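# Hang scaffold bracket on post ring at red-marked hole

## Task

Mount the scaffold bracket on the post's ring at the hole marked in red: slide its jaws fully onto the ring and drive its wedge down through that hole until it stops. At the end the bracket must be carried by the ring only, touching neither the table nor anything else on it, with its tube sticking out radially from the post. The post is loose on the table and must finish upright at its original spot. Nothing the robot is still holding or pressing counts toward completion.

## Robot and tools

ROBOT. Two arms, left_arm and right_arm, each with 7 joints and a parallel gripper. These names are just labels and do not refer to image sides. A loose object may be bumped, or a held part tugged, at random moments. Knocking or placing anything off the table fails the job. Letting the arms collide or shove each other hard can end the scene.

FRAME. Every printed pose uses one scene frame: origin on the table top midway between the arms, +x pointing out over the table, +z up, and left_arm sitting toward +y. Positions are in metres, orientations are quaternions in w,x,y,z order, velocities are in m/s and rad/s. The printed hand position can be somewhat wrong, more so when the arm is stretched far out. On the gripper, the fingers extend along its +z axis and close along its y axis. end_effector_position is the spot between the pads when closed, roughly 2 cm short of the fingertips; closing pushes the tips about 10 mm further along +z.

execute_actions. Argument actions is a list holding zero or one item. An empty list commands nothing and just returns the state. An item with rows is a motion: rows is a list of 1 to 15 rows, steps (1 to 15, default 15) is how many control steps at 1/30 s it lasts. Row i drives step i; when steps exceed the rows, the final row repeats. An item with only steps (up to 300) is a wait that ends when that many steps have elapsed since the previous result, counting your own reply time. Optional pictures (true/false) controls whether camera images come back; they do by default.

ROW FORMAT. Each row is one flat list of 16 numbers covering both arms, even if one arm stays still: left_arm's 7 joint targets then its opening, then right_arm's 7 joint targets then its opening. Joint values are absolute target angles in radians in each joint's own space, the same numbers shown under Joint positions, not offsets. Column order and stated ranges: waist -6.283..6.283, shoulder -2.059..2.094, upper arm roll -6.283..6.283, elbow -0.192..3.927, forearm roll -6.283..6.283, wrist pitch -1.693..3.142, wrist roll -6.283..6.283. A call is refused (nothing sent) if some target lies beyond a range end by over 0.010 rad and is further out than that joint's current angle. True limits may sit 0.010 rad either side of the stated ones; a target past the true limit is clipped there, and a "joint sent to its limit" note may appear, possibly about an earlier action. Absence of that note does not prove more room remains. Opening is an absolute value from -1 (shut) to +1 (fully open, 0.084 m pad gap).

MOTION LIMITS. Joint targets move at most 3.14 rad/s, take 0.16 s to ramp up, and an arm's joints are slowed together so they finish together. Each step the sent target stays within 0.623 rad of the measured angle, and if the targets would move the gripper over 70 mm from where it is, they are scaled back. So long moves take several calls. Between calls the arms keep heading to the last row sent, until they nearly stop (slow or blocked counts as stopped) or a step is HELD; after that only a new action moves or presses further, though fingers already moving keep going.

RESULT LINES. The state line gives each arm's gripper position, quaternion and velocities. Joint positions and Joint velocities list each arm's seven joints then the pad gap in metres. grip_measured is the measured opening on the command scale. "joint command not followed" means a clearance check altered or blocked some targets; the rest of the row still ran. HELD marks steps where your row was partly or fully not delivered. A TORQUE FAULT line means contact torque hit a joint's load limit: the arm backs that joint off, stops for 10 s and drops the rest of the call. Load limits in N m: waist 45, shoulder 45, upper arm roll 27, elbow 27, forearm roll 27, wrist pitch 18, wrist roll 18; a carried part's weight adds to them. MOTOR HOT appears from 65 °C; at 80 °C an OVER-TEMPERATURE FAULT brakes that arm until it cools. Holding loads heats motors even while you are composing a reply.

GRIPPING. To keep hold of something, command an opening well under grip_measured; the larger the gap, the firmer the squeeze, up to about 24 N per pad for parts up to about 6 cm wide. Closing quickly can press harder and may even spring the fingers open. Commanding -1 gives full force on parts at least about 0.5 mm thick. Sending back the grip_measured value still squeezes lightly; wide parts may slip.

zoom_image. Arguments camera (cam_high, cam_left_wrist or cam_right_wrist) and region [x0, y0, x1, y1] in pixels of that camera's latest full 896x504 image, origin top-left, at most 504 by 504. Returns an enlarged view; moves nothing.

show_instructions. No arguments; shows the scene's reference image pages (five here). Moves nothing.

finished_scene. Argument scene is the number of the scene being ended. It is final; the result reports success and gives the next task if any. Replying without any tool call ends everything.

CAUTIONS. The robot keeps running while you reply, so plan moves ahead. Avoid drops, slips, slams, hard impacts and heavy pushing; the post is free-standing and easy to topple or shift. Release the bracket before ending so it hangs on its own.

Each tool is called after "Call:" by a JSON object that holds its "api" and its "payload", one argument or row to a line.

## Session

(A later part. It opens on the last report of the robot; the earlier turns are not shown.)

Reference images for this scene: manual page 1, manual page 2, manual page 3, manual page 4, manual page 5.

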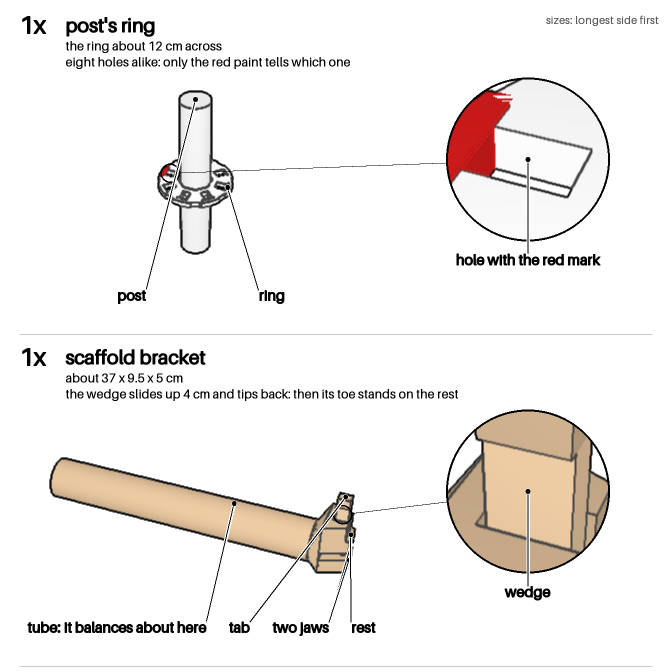

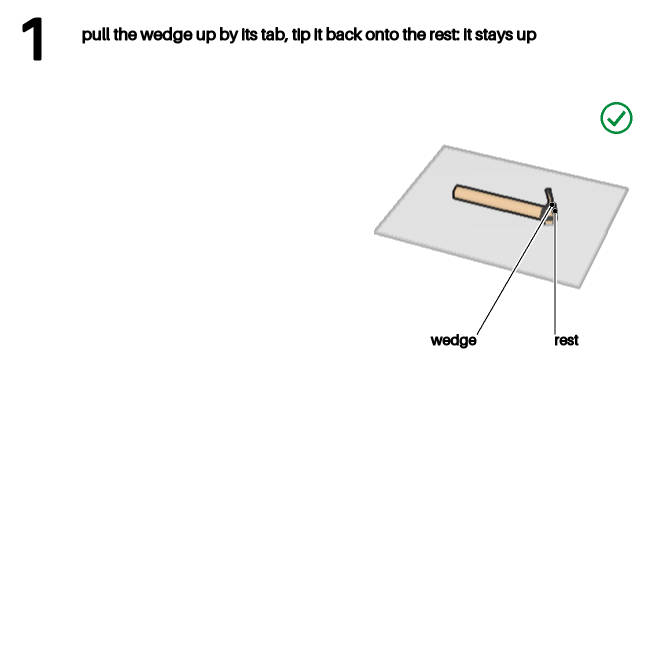

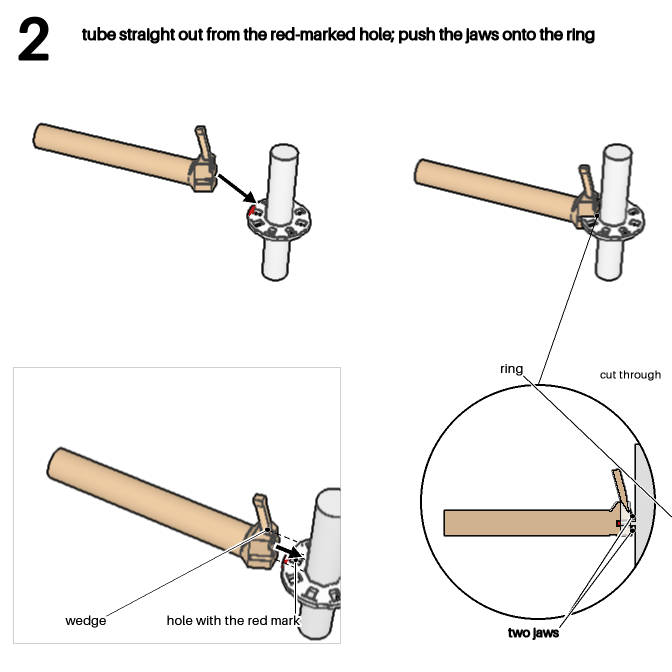

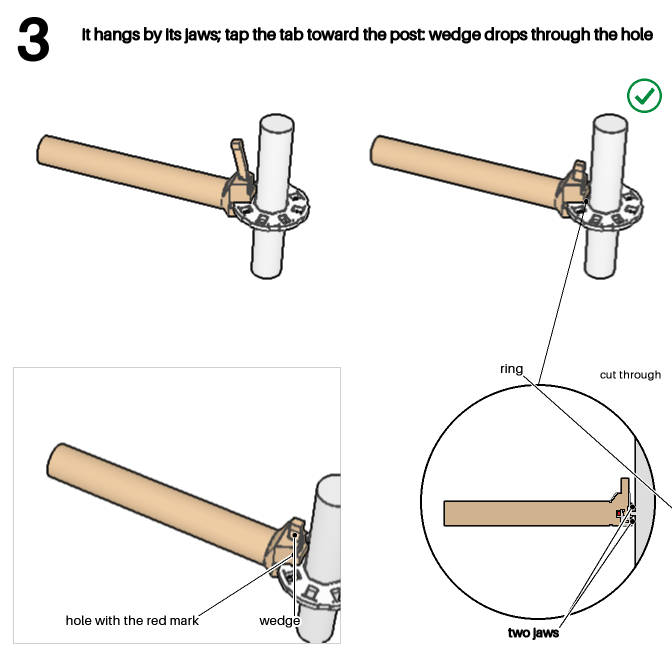

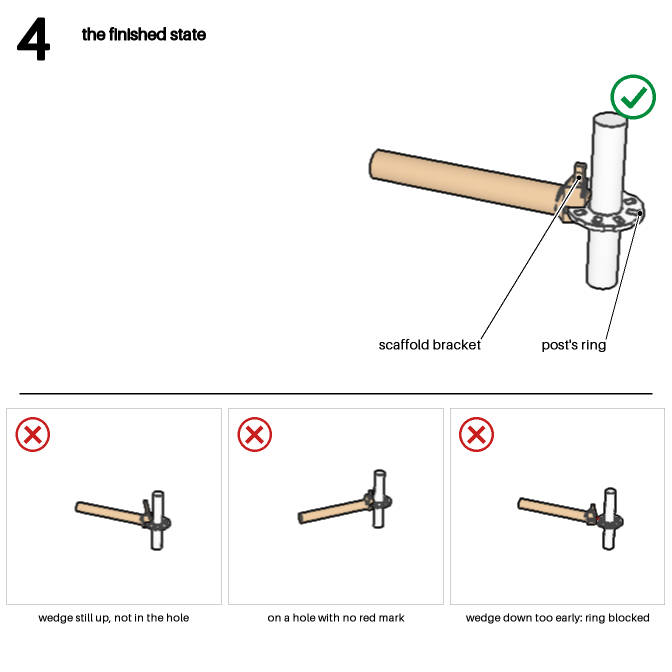

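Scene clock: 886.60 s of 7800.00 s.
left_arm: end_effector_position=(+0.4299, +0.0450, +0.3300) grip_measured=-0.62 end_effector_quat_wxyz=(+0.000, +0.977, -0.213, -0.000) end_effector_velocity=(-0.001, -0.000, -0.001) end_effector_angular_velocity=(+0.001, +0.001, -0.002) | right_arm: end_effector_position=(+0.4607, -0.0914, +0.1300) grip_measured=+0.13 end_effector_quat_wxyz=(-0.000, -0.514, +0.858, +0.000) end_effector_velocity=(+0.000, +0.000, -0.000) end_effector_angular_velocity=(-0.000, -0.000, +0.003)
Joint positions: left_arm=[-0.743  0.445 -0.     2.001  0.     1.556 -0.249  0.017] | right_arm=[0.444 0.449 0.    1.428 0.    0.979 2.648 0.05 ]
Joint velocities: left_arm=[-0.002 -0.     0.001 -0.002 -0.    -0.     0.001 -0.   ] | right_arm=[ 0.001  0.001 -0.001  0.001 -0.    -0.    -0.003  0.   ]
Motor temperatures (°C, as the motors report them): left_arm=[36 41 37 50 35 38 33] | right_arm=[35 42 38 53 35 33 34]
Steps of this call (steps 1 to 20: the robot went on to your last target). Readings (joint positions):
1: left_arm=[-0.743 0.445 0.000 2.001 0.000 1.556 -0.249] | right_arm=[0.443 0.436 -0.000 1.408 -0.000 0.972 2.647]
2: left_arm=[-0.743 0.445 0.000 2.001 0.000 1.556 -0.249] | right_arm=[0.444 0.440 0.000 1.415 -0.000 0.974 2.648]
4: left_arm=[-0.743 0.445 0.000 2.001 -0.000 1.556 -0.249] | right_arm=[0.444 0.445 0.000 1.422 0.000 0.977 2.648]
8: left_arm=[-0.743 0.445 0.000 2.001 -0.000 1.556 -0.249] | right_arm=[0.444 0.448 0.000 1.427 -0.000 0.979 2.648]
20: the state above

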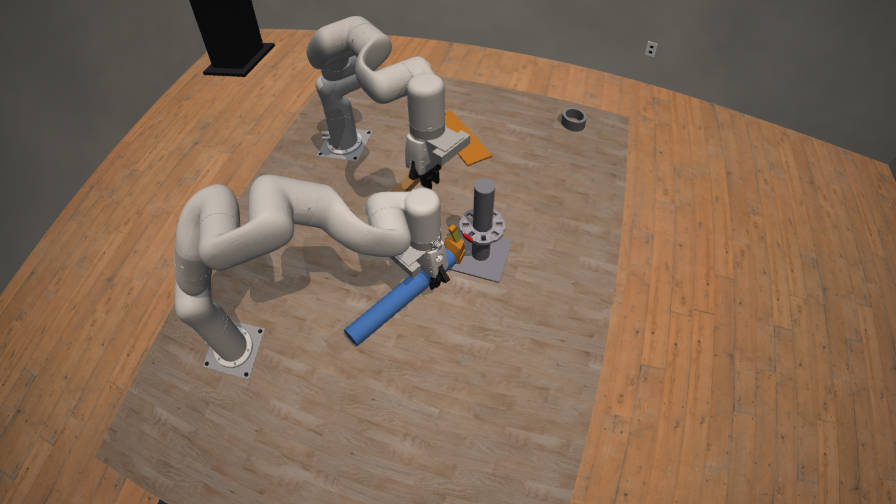

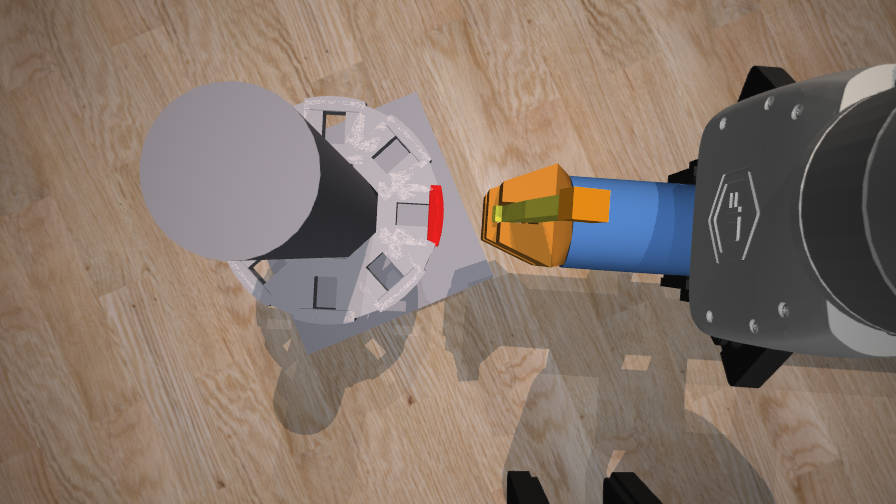

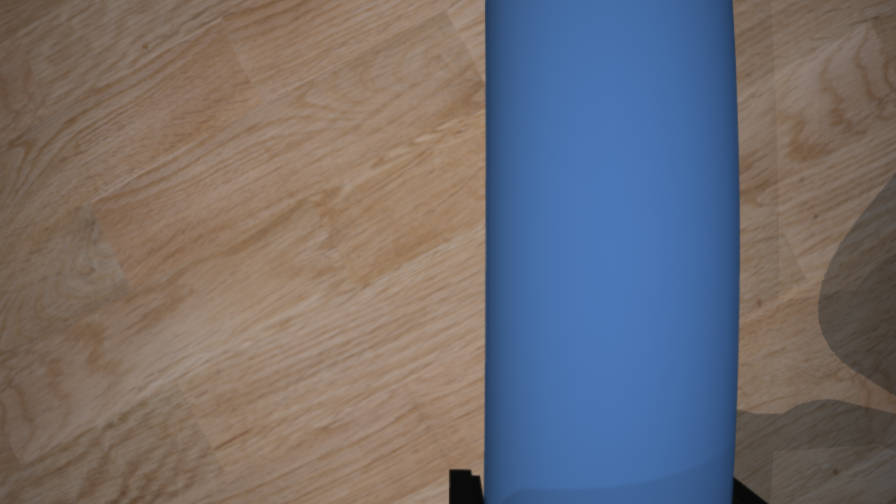

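Call:
{"api": "execute_actions", "payload": {
  "actions": [
    {"rows": [[-0.7424,0.4535,0,2.0148,0,1.5613,-0.2427,-0.6,0.4443,0.4491,0,1.4284,0,0.9793,2.6483,-1],[-0.7422,0.4624,0,2.0285,0,1.5661,-0.2364,-0.6,0.4443,0.4491,0,1.4284,0,0.9793,2.6483,-1],[-0.7419,0.4713,0,2.0422,0,1.5709,-0.2301,-0.6,0.4443,0.4491,0,1.4284,0,0.9793,2.6483,-1],[-0.7417,0.4803,0,2.0559,0,1.5757,-0.2238,-0.6,0.4443,0.4491,0,1.4284,0,0.9793,2.6483,-1],[-0.7414,0.4892,0,2.0697,0,1.5805,-0.2176,-0.6,0.4443,0.4491,0,1.4284,0,0.9793,2.6483,-1],[-0.7411,0.4981,0,2.0834,0,1.5853,-0.2113,-0.6,0.4443,0.4491,0,1.4284,0,0.9793,2.6483,-1],[-0.7409,0.507,0,2.0971,0,1.5901,-0.205,-0.6,0.4443,0.4491,0,1.4284,0,0.9793,2.6483,-1],[-0.7406,0.5159,0,2.1108,0,1.5949,-0.1987,-0.6,0.4443,0.4491,0,1.4284,0,0.9793,2.6483,-1],[-0.7404,0.5248,0,2.1245,0,1.5997,-0.1924,-0.6,0.4443,0.4491,0,1.4284,0,0.9793,2.6483,-1],[-0.7401,0.5338,0,2.1382,0,1.6045,-0.1861,-0.6,0.4443,0.4491,0,1.4284,0,0.9793,2.6483,-1]], "steps": 15}
  ],
  "pictures": false
}}

Call:
{"api": "execute_actions", "payload": {
  "actions": [
    {"steps": 15}
  ]
}}

Call:
{"api": "zoom_image", "payload": {
  "camera": "cam_left_wrist",
  "region": [340, 170, 640, 340]
}}

Scene clock: 927.00 s of 7800.00 s.
left_arm: end_effector_position=(+0.4434, +0.0360, +0.3295) grip_measured=-0.62 end_effector_quat_wxyz=(-0.000, +0.971, -0.241, -0.000) end_effector_velocity=(+0.007, -0.005, +0.002) end_effector_angular_velocity=(-0.002, -0.002, -0.038) | right_arm: end_effector_position=(+0.4607, -0.0914, +0.1300) grip_measured=+0.13 end_effector_quat_wxyz=(-0.000, -0.514, +0.858, +0.000) end_effector_velocity=(+0.000, -0.001, -0.000) end_effector_angular_velocity=(-0.001, +0.000, -0.003)
Joint positions: left_arm=[-0.74   0.53   0.     2.131  0.     1.602 -0.189  0.017] | right_arm=[ 0.444  0.449 -0.     1.428 -0.     0.979  2.648  0.05 ]
Joint velocities: left_arm=[ 0.001  0.047 -0.001  0.081 -0.     0.03   0.038 -0.   ] | right_arm=[-0.001  0.    -0.    -0.    -0.     0.     0.002  0.   ]
Motor temperatures (°C, as the motors report them): left_arm=[36 41 37 50 35 38 33] | right_arm=[35 43 38 53 35 33 34]
Steps of this call (steps 1 to 15: the robot went on to your last target; steps 16 to 90: nothing new was sent; then 36.90 s passed at rest; steps 91 to 105: all 15 steps of this action). Readings (joint positions):
91: left_arm=[-0.743 0.445 -0.000 2.001 0.000 1.557 -0.249] | right_arm=[0.444 0.449 -0.000 1.428 0.000 0.979 2.648]
92: left_arm=[-0.743 0.446 -0.000 2.004 -0.000 1.558 -0.248] | right_arm=[0.444 0.449 0.000 1.428 0.000 0.979 2.648]
94: left_arm=[-0.742 0.455 -0.000 2.019 -0.000 1.563 -0.241] | right_arm=[0.444 0.449 0.000 1.428 -0.000 0.979 2.648]
98: left_arm=[-0.741 0.486 0.000 2.065 0.000 1.579 -0.220] | right_arm=[0.444 0.449 0.000 1.428 0.000 0.979 2.648]
105: the state above

Scene clock: 927.50 s of 7800.00 s.
left_arm: end_effector_position=(+0.4441, +0.0355, +0.3300) grip_measured=-0.62 end_effector_quat_wxyz=(-0.000, +0.970, -0.243, -0.000) end_effector_velocity=(-0.000, -0.000, -0.000) end_effector_angular_velocity=(+0.000, +0.001, -0.001) | right_arm: end_effector_position=(+0.4607, -0.0914, +0.1300) grip_measured=+0.13 end_effector_quat_wxyz=(+0.000, -0.514, +0.858, +0.000) end_effector_velocity=(+0.001, -0.001, -0.000) end_effector_angular_velocity=(+0.000, +0.000, -0.004)
Joint positions: left_arm=[-0.74   0.534 -0.     2.138 -0.     1.604 -0.186  0.017] | right_arm=[0.444 0.449 0.    1.428 0.    0.979 2.648 0.05 ]
Joint velocities: left_arm=[-0.     0.001 -0.    -0.     0.     0.     0.001  0.   ] | right_arm=[-0.002  0.    -0.     0.     0.001  0.     0.002  0.   ]
Motor temperatures (°C, as the motors report them): left_arm=[36 41 37 50 35 38 33] | right_arm=[35 43 38 53 35 33 34]
Steps of this call (steps 1 to 15: the robot went on to your last target). Readings (joint positions):
1: left_arm=[-0.740 0.531 0.000 2.133 0.000 1.603 -0.188] | right_arm=[0.444 0.449 -0.000 1.428 -0.000 0.979 2.648]
2: left_arm=[-0.740 0.532 0.000 2.135 0.000 1.603 -0.188] | right_arm=[0.444 0.449 -0.000 1.428 -0.000 0.979 2.648]
4: left_arm=[-0.740 0.533 -0.000 2.137 -0.000 1.604 -0.187] | right_arm=[0.444 0.449 0.000 1.428 0.000 0.979 2.648]
8: left_arm=[-0.740 0.533 -0.000 2.138 -0.000 1.604 -0.186] | right_arm=[0.444 0.449 0.000 1.428 0.000 0.979 2.648]
15: the state above
All arms were judged still, so your last target was given up. Only a new action makes them travel on or press farther. Fingers that are still opening or closing keep moving.

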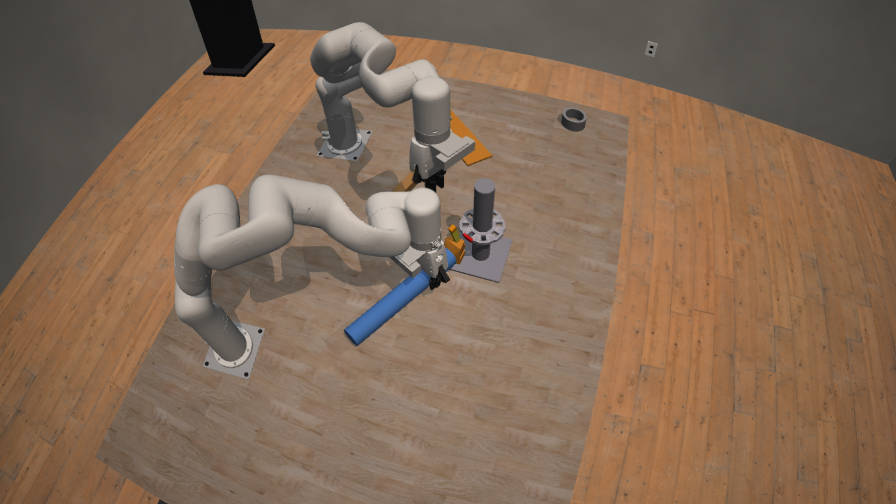

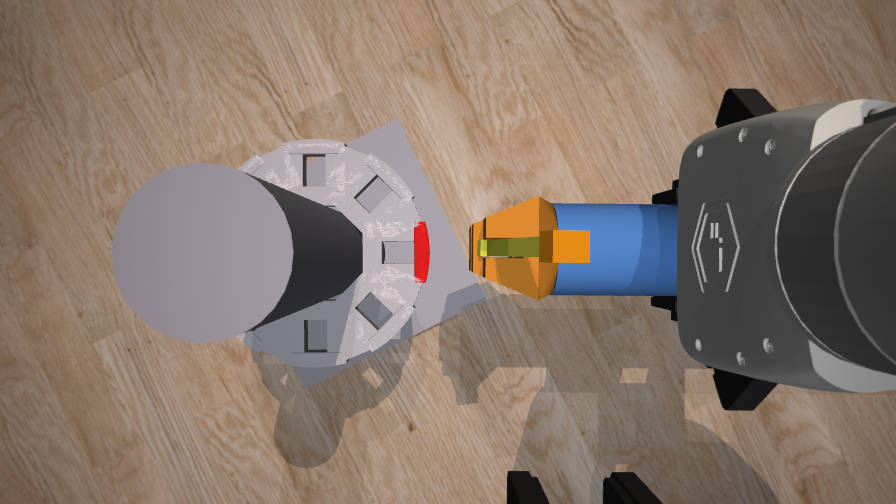

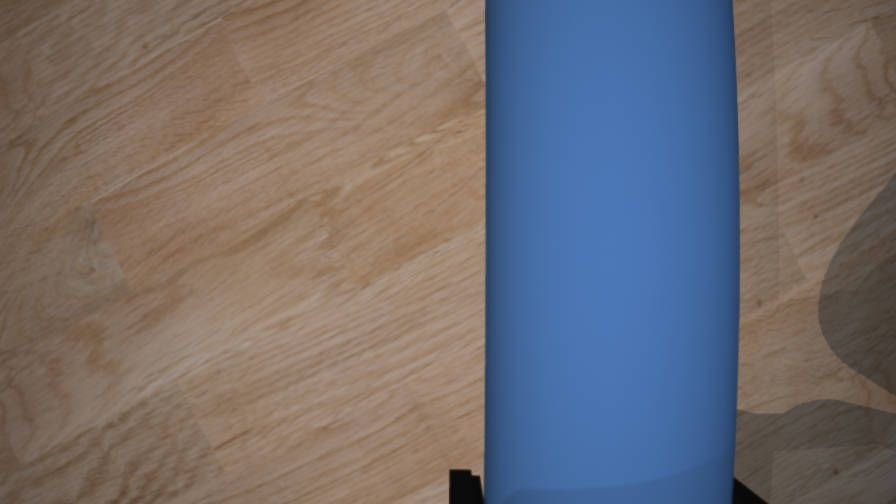

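Region (340, 170, 640, 340) of cam_left_wrist's 896x504 image, scaled by 1.680, with more detail than that image has; it fills the top 286 rows of this view, and the rest is white.

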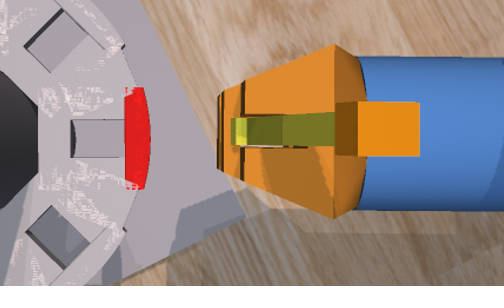

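Call:
{"api": "zoom_image", "payload": {
  "camera": "cam_left_wrist",
  "region": [370, 212, 510, 292]
}}

Call:
{"api": "zoom_image", "payload": {
  "camera": "cam_left_wrist",
  "region": [520, 190, 690, 310]
}}

Region (370, 212, 510, 292) of cam_left_wrist's 896x504 image, scaled by 3.600, with more detail than that image has; it fills the top 288 rows of this view, and the rest is white.

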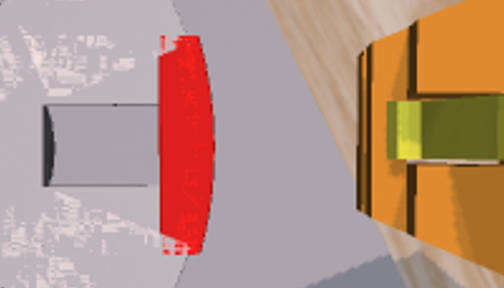

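Region (520, 190, 690, 310) of cam_left_wrist's 896x504 image, scaled by 2.965, with more detail than that image has; it fills the top 356 rows of this view, and the rest is white.

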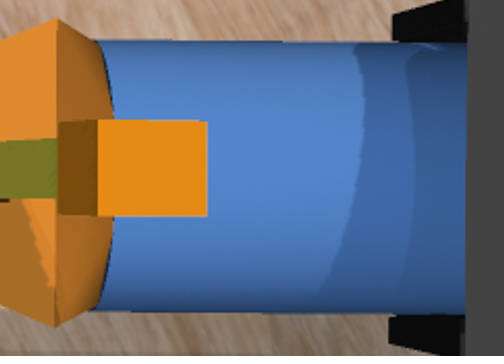

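Call:
{"api": "zoom_image", "payload": {
  "camera": "cam_left_wrist",
  "region": [280, 130, 440, 380]
}}

Region (280, 130, 440, 380) of cam_left_wrist's 896x504 image, scaled by 2.016, with more detail than that image has; it fills the left 323 columns of this view, and the rest is white.

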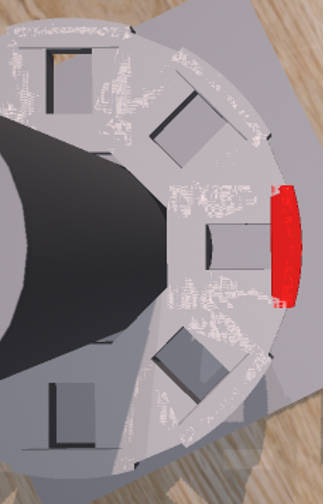

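Call:
{"api": "execute_actions", "payload": {
  "actions": [
    {"rows": [[-0.7369,0.5319,0,2.1353,0,1.6034,-0.1839,-0.6,0.4451,0.4523,0,1.4334,0,0.9811,2.6474,-1],[-0.7336,0.53,0,2.1323,0,1.6024,-0.1816,-0.6,0.4459,0.4556,0,1.4384,0,0.9828,2.6465,-1],[-0.7304,0.5281,0,2.1294,0,1.6013,-0.1794,-0.6,0.4467,0.4588,0,1.4434,0,0.9846,2.6457,-1],[-0.7272,0.5262,0,2.1264,0,1.6002,-0.1772,-0.6,0.4474,0.462,0,1.4484,0,0.9863,2.6448,-1],[-0.7239,0.5244,0,2.1235,0,1.5992,-0.1749,-0.6,0.4482,0.4653,0,1.4534,0,0.9881,2.6439,-1],[-0.7207,0.5225,0,2.1205,0,1.5981,-0.1727,-0.6,0.449,0.4685,0,1.4584,0,0.9899,2.643,-1],[-0.7175,0.5206,0,2.1176,0,1.597,-0.1705,-0.6,0.4498,0.4717,0,1.4634,0,0.9916,2.6421,-1],[-0.7142,0.5187,0,2.1146,0,1.5959,-0.1682,-0.6,0.4506,0.475,0,1.4684,0,0.9934,2.6413,-1],[-0.711,0.5168,0,2.1117,0,1.5949,-0.166,-0.6,0.4514,0.4782,0,1.4734,0,0.9952,2.6404,-1],[-0.7078,0.5149,0,2.1087,0,1.5938,-0.1638,-0.6,0.4522,0.4814,0,1.4784,0,0.9969,2.6395,-1],[-0.7078,0.5149,0,2.1087,0,1.5938,-0.1638,-0.6,0.453,0.4847,0,1.4834,0,0.9987,2.6386,-1],[-0.7078,0.5149,0,2.1087,0,1.5938,-0.1638,-0.6,0.4537,0.4879,0,1.4884,0,1.0004,2.6377,-1]], "steps": 15}
  ],
  "pictures": false
}}

Call:
{"api": "execute_actions", "payload": {
  "actions": [
    {"steps": 15}
  ]
}}

Call:
{"api": "zoom_image", "payload": {
  "camera": "cam_left_wrist",
  "region": [400, 212, 540, 292]
}}

Call:
{"api": "zoom_image", "payload": {
  "camera": "cam_left_wrist",
  "region": [540, 190, 710, 310]
}}

Scene clock: 1024.70 s of 7800.00 s.
left_arm: end_effector_position=(+0.4535, +0.0528, +0.3301) grip_measured=-0.62 end_effector_quat_wxyz=(-0.000, +0.971, -0.237, +0.000) end_effector_velocity=(+0.000, +0.003, -0.000) end_effector_angular_velocity=(-0.004, +0.002, -0.010) | right_arm: end_effector_position=(+0.4669, -0.0809, +0.1300) grip_measured=+0.13 end_effector_quat_wxyz=(+0.000, -0.522, +0.853, +0.000) end_effector_velocity=(+0.005, +0.013, +0.000) end_effector_angular_velocity=(+0.001, +0.001, +0.025)
Joint positions: left_arm=[-0.709  0.516  0.001  2.11   0.     1.594 -0.165  0.017] | right_arm=[0.453 0.485 0.    1.483 0.    0.998 2.639 0.05 ]
Joint velocities: left_arm=[ 0.01  -0.009 -0.008 -0.015 -0.001 -0.006  0.014 -0.   ] | right_arm=[ 0.012  0.04   0.002  0.062  0.001  0.022 -0.012  0.   ]
Motor temperatures (°C, as the motors report them): left_arm=[36 41 37 50 35 38 33] | right_arm=[35 43 38 54 35 33 34]
Steps of this call (steps 1 to 90: nothing new was sent; then 93.70 s passed at rest; steps 91 to 105: all 15 steps of this action). Readings (joint positions):
91: left_arm=[-0.740 0.534 -0.000 2.138 -0.000 1.604 -0.186] | right_arm=[0.444 0.449 -0.000 1.429 0.000 0.979 2.648]
92: left_arm=[-0.739 0.533 -0.000 2.137 -0.000 1.604 -0.185] | right_arm=[0.444 0.450 -0.000 1.430 -0.000 0.980 2.648]
94: left_arm=[-0.736 0.531 -0.001 2.134 -0.000 1.603 -0.183] | right_arm=[0.445 0.453 -0.000 1.435 -0.000 0.982 2.647]
98: left_arm=[-0.724 0.525 0.000 2.124 0.000 1.599 -0.175] | right_arm=[0.448 0.465 0.000 1.453 0.000 0.988 2.644]
105: the state above

Scene clock: 1025.20 s of 7800.00 s.
left_arm: end_effector_position=(+0.4534, +0.0531, +0.3300) grip_measured=-0.62 end_effector_quat_wxyz=(+0.000, +0.971, -0.238, -0.000) end_effector_velocity=(+0.000, +0.001, -0.001) end_effector_angular_velocity=(+0.001, +0.001, +0.000) | right_arm: end_effector_position=(+0.4675, -0.0802, +0.1301) grip_measured=+0.13 end_effector_quat_wxyz=(+0.000, -0.523, +0.853, +0.000) end_effector_velocity=(-0.000, -0.000, -0.001) end_effector_angular_velocity=(-0.001, +0.001, -0.000)
Joint positions: left_arm=[-0.708  0.515 -0.     2.109 -0.     1.594 -0.164  0.017] | right_arm=[0.454 0.488 0.    1.488 0.    1.    2.638 0.05 ]
Joint velocities: left_arm=[ 0.    -0.     0.001 -0.001  0.    -0.     0.001 -0.   ] | right_arm=[ 0.     0.001 -0.     0.     0.     0.    -0.     0.   ]
Motor temperatures (°C, as the motors report them): left_arm=[36 41 37 50 35 38 33] | right_arm=[35 43 38 54 35 33 34]
Steps of this call (steps 1 to 15: the robot went on to your last target). Readings (joint positions):
1: left_arm=[-0.708 0.515 0.000 2.110 0.000 1.594 -0.165] | right_arm=[0.453 0.486 0.000 1.485 0.000 0.999 2.638]
2: left_arm=[-0.708 0.515 0.000 2.109 -0.000 1.594 -0.164] | right_arm=[0.454 0.487 0.000 1.486 0.000 0.999 2.638]
4: left_arm=[-0.708 0.515 -0.000 2.109 -0.000 1.594 -0.164] | right_arm=[0.454 0.487 0.000 1.487 0.000 1.000 2.638]
8: left_arm=[-0.708 0.515 -0.000 2.109 -0.000 1.594 -0.164] | right_arm=[0.454 0.488 -0.000 1.488 -0.000 1.000 2.638]
15: the state above
All arms were judged still, so your last target was given up. Only a new action makes them travel on or press farther. Fingers that are still opening or closing keep moving.

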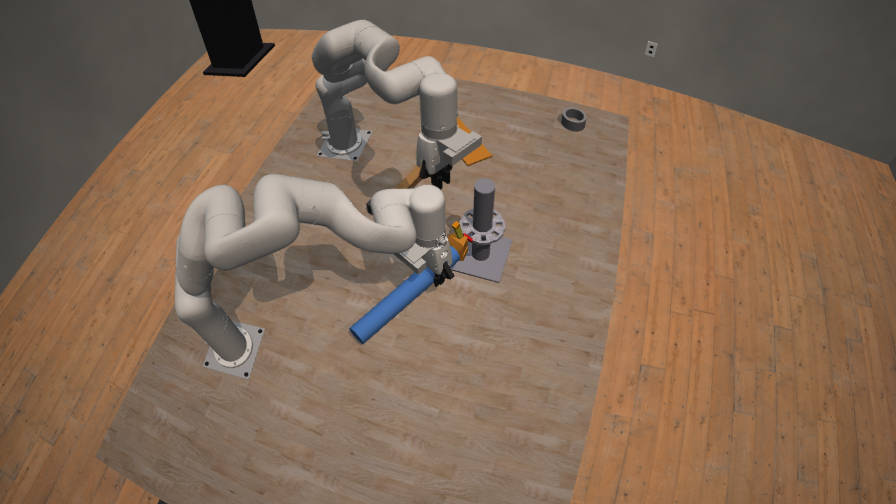

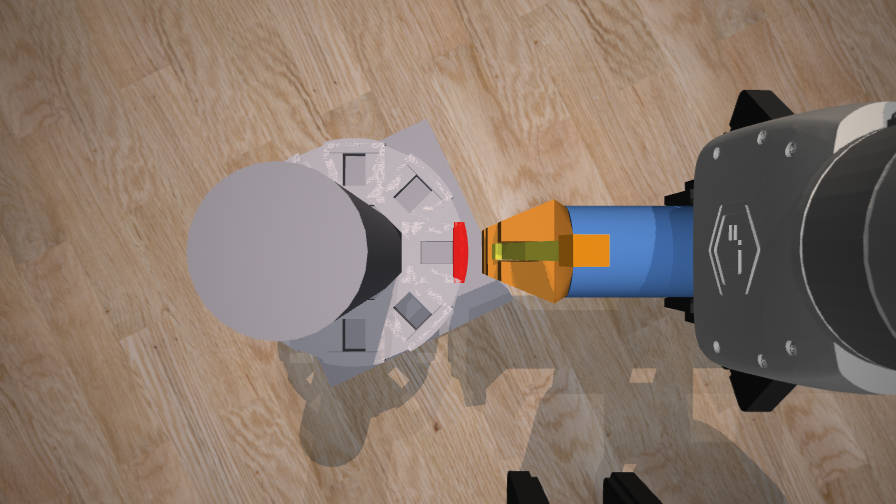

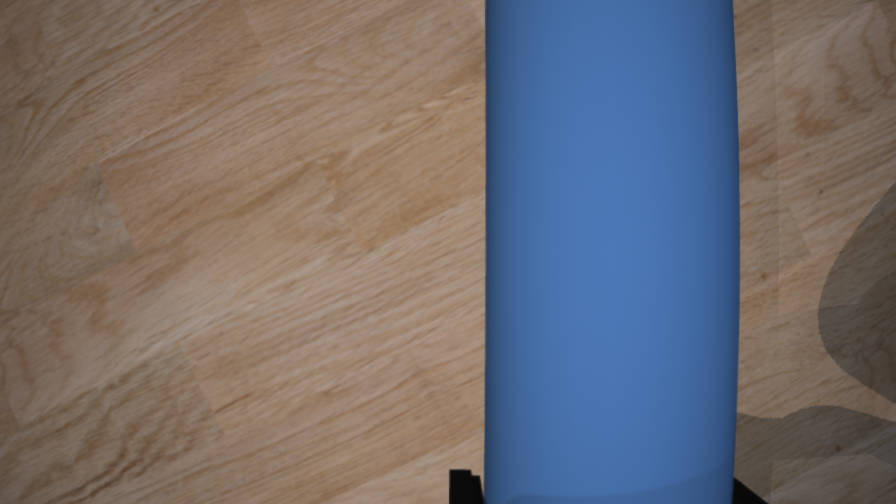

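Region (400, 212, 540, 292) of cam_left_wrist's 896x504 image, scaled by 3.600, with more detail than that image has; it fills the top 288 rows of this view, and the rest is white.

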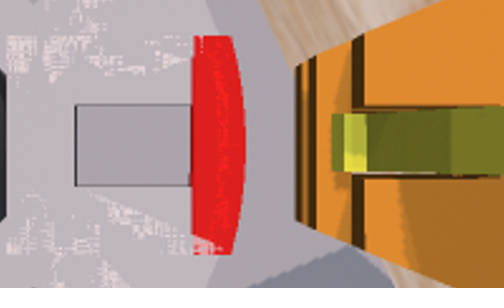

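Region (540, 190, 710, 310) of cam_left_wrist's 896x504 image, scaled by 2.965, with more detail than that image has; it fills the top 356 rows of this view, and the rest is white.

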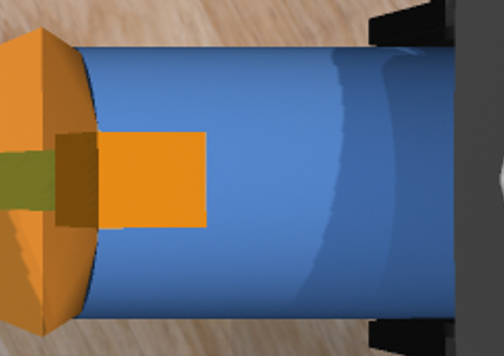

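Call:
{"api": "execute_actions", "payload": {
  "actions": [
    {"rows": [[-0.695,0.5149,0,2.1087,0,1.5938,-0.19,-0.6,0.4537,0.4879,0,1.4884,0,1.0004,2.6377,-1],[-0.675,0.5149,0,2.1087,0,1.5938,-0.23,-0.6,0.4537,0.4879,0,1.4884,0,1.0004,2.6377,-1],[-0.648,0.5149,0,2.1087,0,1.5938,-0.28,-0.6,0.4537,0.4879,0,1.4884,0,1.0004,2.6377,-1],[-0.619,0.5149,0,2.1087,0,1.5938,-0.34,-0.6,0.4537,0.4879,0,1.4884,0,1.0004,2.6377,-1],[-0.59,0.5149,0,2.1087,0,1.5938,-0.40,-0.6,0.4537,0.4879,0,1.4884,0,1.0004,2.6377,-1],[-0.561,0.5149,0,2.1087,0,1.5938,-0.46,-0.6,0.4537,0.4879,0,1.4884,0,1.0004,2.6377,-1],[-0.532,0.5149,0,2.1087,0,1.5938,-0.52,-0.6,0.4537,0.4879,0,1.4884,0,1.0004,2.6377,-1],[-0.503,0.5149,0,2.1087,0,1.5938,-0.58,-0.6,0.4537,0.4879,0,1.4884,0,1.0004,2.6377,-1],[-0.474,0.5149,0,2.1087,0,1.5938,-0.64,-0.6,0.4537,0.4879,0,1.4884,0,1.0004,2.6377,-1],[-0.445,0.5149,0,2.1087,0,1.5938,-0.70,-0.6,0.4537,0.4879,0,1.4884,0,1.0004,2.6377,-1],[-0.416,0.5149,0,2.1087,0,1.5938,-0.76,-0.6,0.4537,0.4879,0,1.4884,0,1.0004,2.6377,-1],[-0.387,0.5149,0,2.1087,0,1.5938,-0.82,-0.6,0.4537,0.4879,0,1.4884,0,1.0004,2.6377,-1],[-0.358,0.5149,0,2.1087,0,1.5938,-0.88,-0.6,0.4537,0.4879,0,1.4884,0,1.0004,2.6377,-1],[-0.33,0.5149,0,2.1087,0,1.5938,-0.94,-0.6,0.4537,0.4879,0,1.4884,0,1.0004,2.6377,-1],[-0.30,0.5149,0,2.1087,0,1.5938,-1.0,-0.6,0.4537,0.4879,0,1.4884,0,1.0004,2.6377,-1]], "steps": 15}
  ],
  "pictures": false
}}

Call:
{"api": "execute_actions", "payload": {
  "actions": [
    {"rows": [[-0.28,0.519,0,2.078,0,1.524,-1.05,-0.6,0.4537,0.4879,0,1.4884,0,1.0004,2.6377,-1],[-0.26,0.523,0,2.048,0,1.455,-1.10,-0.6,0.4537,0.4879,0,1.4884,0,1.0004,2.6377,-1],[-0.25,0.527,0,2.017,0,1.385,-1.15,-0.6,0.4537,0.4879,0,1.4884,0,1.0004,2.6377,-1],[-0.25,0.531,0,1.987,0,1.316,-1.20,-0.6,0.4537,0.4879,0,1.4884,0,1.0004,2.6377,-1],[-0.25,0.535,0,1.956,0,1.246,-1.24,-0.6,0.4537,0.4879,0,1.4884,0,1.0004,2.6377,-1],[-0.25,0.539,0,1.926,0,1.177,-1.29,-0.6,0.4537,0.4879,0,1.4884,0,1.0004,2.6377,-1],[-0.25,0.544,0,1.895,0,1.107,-1.33,-0.6,0.4537,0.4879,0,1.4884,0,1.0004,2.6377,-1],[-0.25,0.548,0,1.864,0,1.038,-1.38,-0.6,0.4537,0.4879,0,1.4884,0,1.0004,2.6377,-1],[-0.25,0.552,0,1.834,0,0.968,-1.43,-0.6,0.4537,0.4879,0,1.4884,0,1.0004,2.6377,-1],[-0.25,0.556,0,1.803,0,0.899,-1.48,-0.6,0.4537,0.4879,0,1.4884,0,1.0004,2.6377,-1],[-0.25,0.56,0,1.773,0,0.829,-1.52,-0.6,0.4537,0.4879,0,1.4884,0,1.0004,2.6377,-1],[-0.25,0.564,0,1.742,0,0.76,-1.57,-0.6,0.4537,0.4879,0,1.4884,0,1.0004,2.6377,-1],[-0.25,0.568,0,1.712,0,0.69,-1.62,-0.6,0.4537,0.4879,0,1.4884,0,1.0004,2.6377,-1],[-0.25,0.572,0,1.681,0,0.62,-1.67,-0.6,0.4537,0.4879,0,1.4884,0,1.0004,2.6377,-1],[-0.25,0.576,0,1.651,0,0.551,-1.71,-0.6,0.4537,0.4879,0,1.4884,0,1.0004,2.6377,-1]], "steps": 15}
  ],
  "pictures": false
}}

Call:
{"api": "execute_actions", "payload": {
  "actions": [
    {"rows": [[-0.25,0.58,0,1.62,0,0.481,-1.76,-0.6,0.4537,0.4879,0,1.4884,0,1.0004,2.6377,-1],[-0.25,0.584,0,1.59,0,0.412,-1.81,-0.6,0.4537,0.4879,0,1.4884,0,1.0004,2.6377,-1],[-0.25,0.589,0,1.559,0,0.342,-1.86,-0.6,0.4537,0.4879,0,1.4884,0,1.0004,2.6377,-1],[-0.25,0.593,0,1.529,0,0.273,-1.90,-0.6,0.4537,0.4879,0,1.4884,0,1.0004,2.6377,-1],[-0.25,0.597,0,1.498,0,0.203,-1.95,-0.6,0.4537,0.4879,0,1.4884,0,1.0004,2.6377,-1],[-0.25,0.601,0,1.468,0,0.134,-2.0,-0.6,0.4537,0.4879,0,1.4884,0,1.0004,2.6377,-1],[-0.25,0.605,0,1.437,0,0.064,-2.05,-0.6,0.4537,0.4879,0,1.4884,0,1.0004,2.6377,-1],[-0.25,0.609,0,1.407,0,-0.005,-2.09,-0.6,0.4537,0.4879,0,1.4884,0,1.0004,2.6377,-1],[-0.25,0.613,0,1.376,0,-0.075,-2.14,-0.6,0.4537,0.4879,0,1.4884,0,1.0004,2.6377,-1],[-0.25,0.617,0,1.345,0,-0.144,-2.19,-0.6,0.4537,0.4879,0,1.4884,0,1.0004,2.6377,-1],[-0.25,0.621,0,1.315,0,-0.214,-2.24,-0.6,0.4537,0.4879,0,1.4884,0,1.0004,2.6377,-1],[-0.25,0.625,0,1.284,0,-0.283,-2.28,-0.6,0.4537,0.4879,0,1.4884,0,1.0004,2.6377,-1],[-0.25,0.629,0,1.254,0,-0.353,-2.33,-0.6,0.4537,0.4879,0,1.4884,0,1.0004,2.6377,-1],[-0.25,0.634,0,1.223,0,-0.422,-2.38,-0.6,0.4537,0.4879,0,1.4884,0,1.0004,2.6377,-1],[-0.25,0.638,0,1.193,0,-0.492,-2.43,-0.6,0.4537,0.4879,0,1.4884,0,1.0004,2.6377,-1]], "steps": 15}
  ],
  "pictures": false
}}

Call:
{"api": "execute_actions", "payload": {
  "actions": [
    {"rows": [[-0.25,0.642,0,1.162,0,-0.561,-2.48,-0.6,0.4537,0.4879,0,1.4884,0,1.0004,2.6377,-1],[-0.25,0.646,0,1.132,0,-0.631,-2.52,-0.6,0.4537,0.4879,0,1.4884,0,1.0004,2.6377,-1],[-0.25,0.65,0,1.101,0,-0.70,-2.57,-0.6,0.4537,0.4879,0,1.4884,0,1.0004,2.6377,-1],[-0.25,0.654,0,1.071,0,-0.77,-2.62,-0.6,0.4537,0.4879,0,1.4884,0,1.0004,2.6377,-1],[-0.25,0.658,0,1.04,0,-0.84,-2.66,-0.6,0.4537,0.4879,0,1.4884,0,1.0004,2.6377,-1],[-0.25,0.662,0,1.01,0,-0.909,-2.71,-0.6,0.4537,0.4879,0,1.4884,0,1.0004,2.6377,-1],[-0.25,0.666,0,0.979,0,-0.979,-2.76,-0.6,0.4537,0.4879,0,1.4884,0,1.0004,2.6377,-1],[-0.25,0.67,0,0.949,0,-1.048,-2.81,-0.6,0.4537,0.4879,0,1.4884,0,1.0004,2.6377,-1],[-0.25,0.674,0,0.918,0,-1.118,-2.86,-0.6,0.4537,0.4879,0,1.4884,0,1.0004,2.6377,-1],[-0.25,0.679,0,0.888,0,-1.187,-2.90,-0.6,0.4537,0.4879,0,1.4884,0,1.0004,2.6377,-1],[-0.25,0.683,0,0.857,0,-1.257,-2.95,-0.6,0.4537,0.4879,0,1.4884,0,1.0004,2.6377,-1],[-0.25,0.687,0,0.827,0,-1.326,-3.0,-0.6,0.4537,0.4879,0,1.4884,0,1.0004,2.6377,-1],[-0.25,0.691,0,0.796,0,-1.396,-3.05,-0.6,0.4537,0.4879,0,1.4884,0,1.0004,2.6377,-1],[-0.25,0.695,0,0.766,0,-1.465,-3.1,-0.6,0.4537,0.4879,0,1.4884,0,1.0004,2.6377,-1],[-0.25,0.699,0,0.735,0,-1.5348,-3.1416,-0.6,0.4537,0.4879,0,1.4884,0,1.0004,2.6377,-1]], "steps": 15}
  ],
  "pictures": false
}}

Call:
{"api": "execute_actions", "payload": {
  "actions": [
    {"steps": 10}
  ]
}}

Scene clock: 1112.60 s of 7800.00 s.
left_arm: end_effector_position=(+0.5277, +0.1825, +0.3300) grip_measured=-0.62 end_effector_quat_wxyz=(-0.000, +0.991, +0.132, +0.000) end_effector_velocity=(+0.156, +0.372, +0.000) end_effector_angular_velocity=(-0.003, -0.001, +2.050) | right_arm: end_effector_position=(+0.4675, -0.0802, +0.1300) grip_measured=+0.13 end_effector_quat_wxyz=(+0.000, -0.523, +0.853, +0.000) end_effector_velocity=(+0.000, -0.000, -0.000) end_effector_angular_velocity=(-0.001, -0.001, +0.002)
Joint positions: left_arm=[-0.462  0.515  0.001  2.109  0.     1.594 -0.661  0.017] | right_arm=[ 0.454  0.488 -0.     1.488  0.     1.     2.638  0.05 ]
Joint velocities: left_arm=[ 0.668 -0.    -0.003  0.    -0.001  0.    -1.385 -0.   ] | right_arm=[ 0.     0.     0.     0.    -0.001 -0.    -0.001  0.   ]
Motor temperatures (°C, as the motors report them): left_arm=[36 41 37 50 35 38 33] | right_arm=[35 43 38 55 35 33 34]
Steps of this call (steps 1 to 90: nothing new was sent; then 83.90 s passed at rest; steps 91 to 105: all 15 steps of this action). Readings (joint positions):
91: left_arm=[-0.708 0.515 -0.000 2.109 -0.000 1.594 -0.164] | right_arm=[0.454 0.488 0.000 1.488 0.000 1.000 2.638]
92: left_arm=[-0.706 0.515 -0.001 2.109 -0.000 1.594 -0.168] | right_arm=[0.454 0.488 0.000 1.488 -0.000 1.000 2.638]
94: left_arm=[-0.693 0.515 -0.003 2.109 -0.000 1.594 -0.199] | right_arm=[0.454 0.488 -0.000 1.488 -0.000 1.000 2.638]
98: left_arm=[-0.619 0.515 -0.000 2.109 -0.000 1.594 -0.343] | right_arm=[0.454 0.488 -0.000 1.488 -0.000 1.000 2.638]
105: the state above

Scene clock: 1113.10 s of 7800.00 s.
left_arm: end_effector_position=(+0.6550, +0.2783, +0.2476) grip_measured=-0.62 end_effector_quat_wxyz=(+0.117, +0.808, +0.567, +0.111) end_effector_velocity=(+0.259, +0.024, -0.258) end_effector_angular_velocity=(-0.779, -1.032, +1.770) | right_arm: end_effector_position=(+0.4675, -0.0802, +0.1300) grip_measured=+0.13 end_effector_quat_wxyz=(+0.000, -0.523, +0.853, +0.000) end_effector_velocity=(+0.000, -0.000, +0.000) end_effector_angular_velocity=(+0.001, -0.001, +0.000)
Joint positions: left_arm=[-0.263  0.553 -0.     1.825 -0.     0.949 -1.424  0.017] | right_arm=[ 0.454  0.488  0.     1.488 -0.     1.     2.638  0.05 ]
Joint velocities: left_arm=[ 0.111  0.137 -0.003 -1.028 -0.001 -2.331 -1.753  0.   ] | right_arm=[-0.001 -0.001  0.    -0.     0.    -0.    -0.     0.   ]
Motor temperatures (°C, as the motors report them): left_arm=[36 41 37 50 35 38 33] | right_arm=[35 43 38 55 35 33 34]
Steps of this call (steps 1 to 15: all 15 steps of this action). Readings (joint positions):
1: left_arm=[-0.440 0.515 0.001 2.109 0.000 1.594 -0.708] | right_arm=[0.454 0.488 -0.000 1.488 0.000 1.000 2.638]
2: left_arm=[-0.418 0.515 0.001 2.108 0.000 1.592 -0.754] | right_arm=[0.454 0.488 0.000 1.488 -0.000 1.000 2.638]
4: left_arm=[-0.376 0.515 0.002 2.099 0.000 1.567 -0.845] | right_arm=[0.454 0.488 -0.000 1.488 -0.000 1.000 2.638]
8: left_arm=[-0.312 0.524 0.002 2.029 0.000 1.408 -1.042] | right_arm=[0.454 0.488 0.000 1.488 -0.000 1.000 2.638]
15: the state above

Scene clock: 1113.60 s of 7800.00 s.
left_arm: end_effector_position=(+0.6947, +0.2801, +0.1678) grip_measured=-0.62 end_effector_quat_wxyz=(+0.395, +0.485, +0.764, +0.157) end_effector_velocity=(-0.081, +0.019, -0.071) end_effector_angular_velocity=(-1.274, -0.820, +0.917) | right_arm: end_effector_position=(+0.4675, -0.0802, +0.1300) grip_measured=+0.13 end_effector_quat_wxyz=(+0.000, -0.523, +0.853, +0.000) end_effector_velocity=(+0.000, -0.000, +0.001) end_effector_angular_velocity=(+0.002, -0.001, -0.002)
Joint positions: left_arm=[-0.25   0.618 -0.     1.34  -0.    -0.157 -2.197  0.017] | right_arm=[ 0.454  0.488 -0.     1.488 -0.     1.     2.638  0.05 ]
Joint velocities: left_arm=[ 0.002  0.124  0.002 -0.922  0.    -2.088 -1.43  -0.   ] | right_arm=[-0.001 -0.001 -0.     0.     0.001  0.    -0.    -0.   ]
Motor temperatures (°C, as the motors report them): left_arm=[36 41 37 50 35 38 33] | right_arm=[35 43 38 55 35 33 34]
Steps of this call (steps 1 to 15: all 15 steps of this action). Readings (joint positions):
1: left_arm=[-0.260 0.558 -0.000 1.791 -0.000 0.871 -1.482] | right_arm=[0.454 0.488 -0.000 1.488 -0.000 1.000 2.638]
2: left_arm=[-0.257 0.563 -0.000 1.756 -0.000 0.792 -1.540] | right_arm=[0.454 0.488 -0.000 1.488 0.000 1.000 2.638]
4: left_arm=[-0.254 0.572 -0.000 1.687 -0.000 0.637 -1.650] | right_arm=[0.454 0.488 0.000 1.488 0.000 1.000 2.638]
8: left_arm=[-0.251 0.589 -0.001 1.557 -0.000 0.340 -1.857] | right_arm=[0.454 0.488 0.000 1.488 0.000 1.000 2.638]
15: the state above

Scene clock: 1114.10 s of 7800.00 s.
left_arm: end_effector_position=(+0.5877, +0.3006, +0.1750) grip_measured=-0.62 end_effector_quat_wxyz=(+0.645, +0.157, +0.747, +0.013) end_effector_velocity=(-0.335, +0.063, +0.090) end_effector_angular_velocity=(-1.585, -0.748, +0.239) | right_arm: end_effector_position=(+0.4675, -0.0802, +0.1300) grip_measured=+0.13 end_effector_quat_wxyz=(+0.000, -0.523, +0.853, +0.000) end_effector_velocity=(-0.001, +0.000, -0.001) end_effector_angular_velocity=(-0.001, +0.001, +0.003)
Joint positions: left_arm=[-0.25   0.679 -0.     0.882 -0.    -1.201 -2.914  0.017] | right_arm=[ 0.454  0.488  0.     1.488 -0.     1.     2.638  0.05 ]
Joint velocities: left_arm=[-0.     0.123  0.    -0.911  0.    -2.063 -1.439 -0.   ] | right_arm=[ 0.001  0.001 -0.    -0.    -0.001  0.    -0.001 -0.   ]
Motor temperatures (°C, as the motors report them): left_arm=[36 41 37 50 35 38 33] | right_arm=[35 43 38 55 35 33 34]
Steps of this call (steps 1 to 15: all 15 steps of this action). Readings (joint positions):
1: left_arm=[-0.250 0.622 -0.000 1.309 -0.000 -0.227 -2.245] | right_arm=[0.454 0.488 0.000 1.488 -0.000 1.000 2.638]
2: left_arm=[-0.250 0.626 -0.000 1.279 -0.000 -0.297 -2.294] | right_arm=[0.454 0.488 0.000 1.488 0.000 1.000 2.638]
4: left_arm=[-0.250 0.634 -0.000 1.217 -0.000 -0.436 -2.390] | right_arm=[0.454 0.488 0.000 1.488 0.000 1.000 2.638]
8: left_arm=[-0.250 0.651 -0.000 1.095 0.000 -0.715 -2.579] | right_arm=[0.454 0.488 -0.000 1.488 0.000 1.000 2.638]
15: the state above

Scene clock: 1114.43 s of 7800.00 s.
left_arm: end_effector_position=(+0.5308, +0.3114, +0.1941) grip_measured=-0.62 end_effector_quat_wxyz=(+0.703, +0.068, +0.705, -0.063) end_effector_velocity=(-0.019, +0.004, +0.011) end_effector_angular_velocity=(-0.085, -0.049, +0.000) | right_arm: end_effector_position=(+0.4675, -0.0802, +0.1300) grip_measured=+0.13 end_effector_quat_wxyz=(+0.000, -0.523, +0.853, +0.000) end_effector_velocity=(+0.000, -0.000, -0.000) end_effector_angular_velocity=(-0.001, +0.000, -0.001)
Joint positions: left_arm=[-0.25   0.698 -0.     0.741  0.    -1.525 -3.135  0.017] | right_arm=[0.454 0.488 0.    1.488 0.    1.    2.638 0.05 ]
Joint velocities: left_arm=[ 0.001  0.003 -0.001 -0.04   0.    -0.108 -0.074 -0.   ] | right_arm=[-0.     0.001 -0.    -0.    -0.    -0.     0.001  0.   ]
Motor temperatures (°C, as the motors report them): left_arm=[36 41 37 50 35 38 33] | right_arm=[35 43 38 55 35 33 34]
Steps of this call (steps 1 to 10: the robot went on to your last target). Readings (joint positions):
1: left_arm=[-0.250 0.684 -0.000 0.851 -0.000 -1.270 -2.962] | right_arm=[0.454 0.488 0.000 1.488 -0.000 1.000 2.638]
2: left_arm=[-0.250 0.687 -0.000 0.822 -0.000 -1.335 -3.006] | right_arm=[0.454 0.488 -0.000 1.488 -0.000 1.000 2.638]
4: left_arm=[-0.250 0.694 -0.000 0.775 -0.000 -1.438 -3.076] | right_arm=[0.454 0.488 -0.000 1.488 0.000 1.000 2.638]
8: left_arm=[-0.250 0.698 0.000 0.744 -0.000 -1.514 -3.127] | right_arm=[0.454 0.488 0.000 1.488 -0.000 1.000 2.638]
10: the state above

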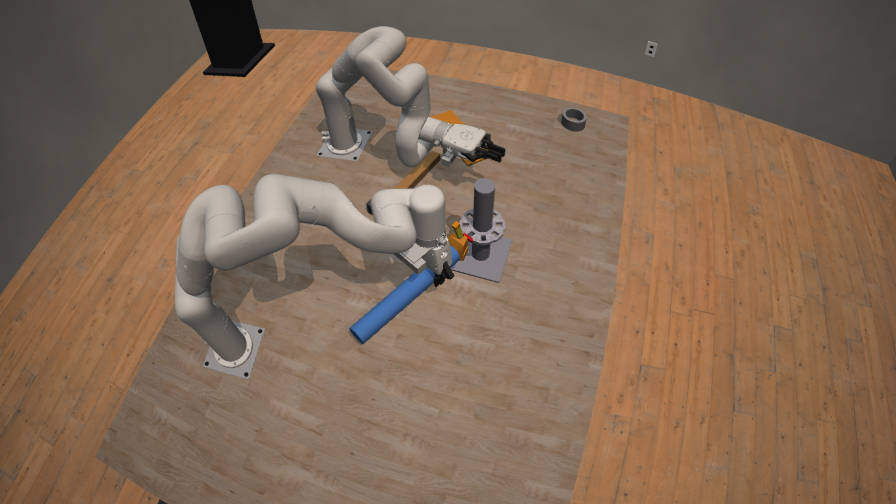

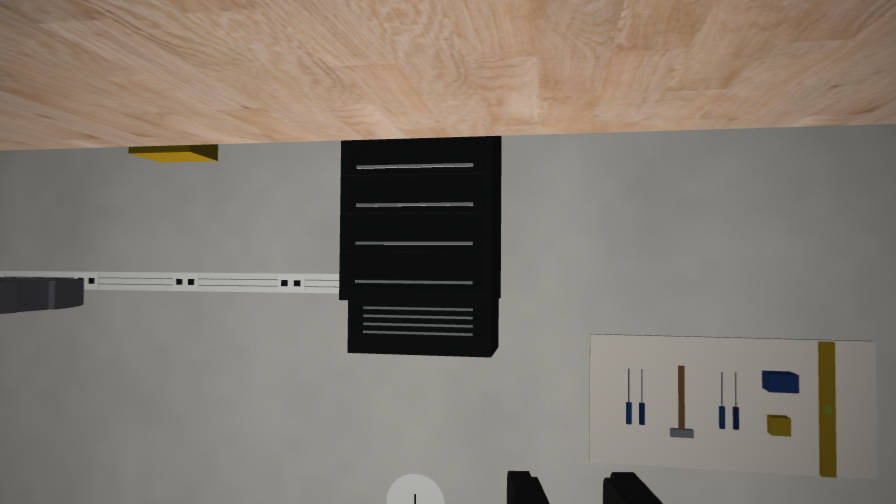

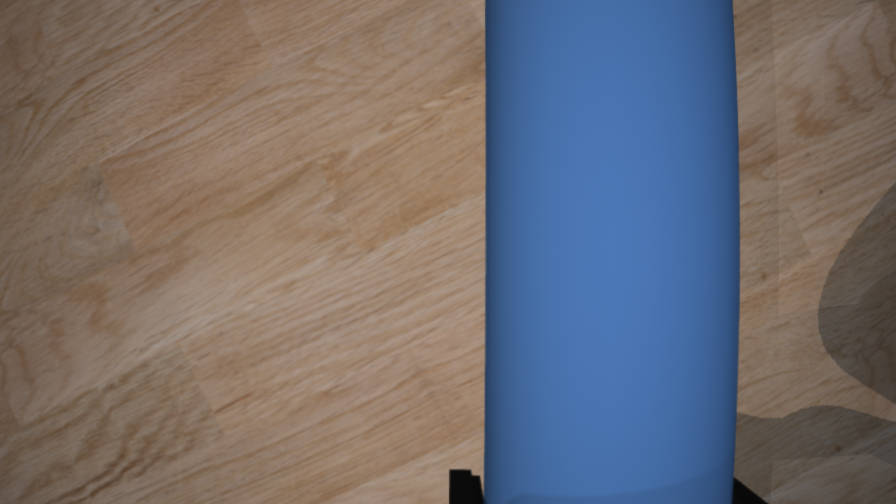

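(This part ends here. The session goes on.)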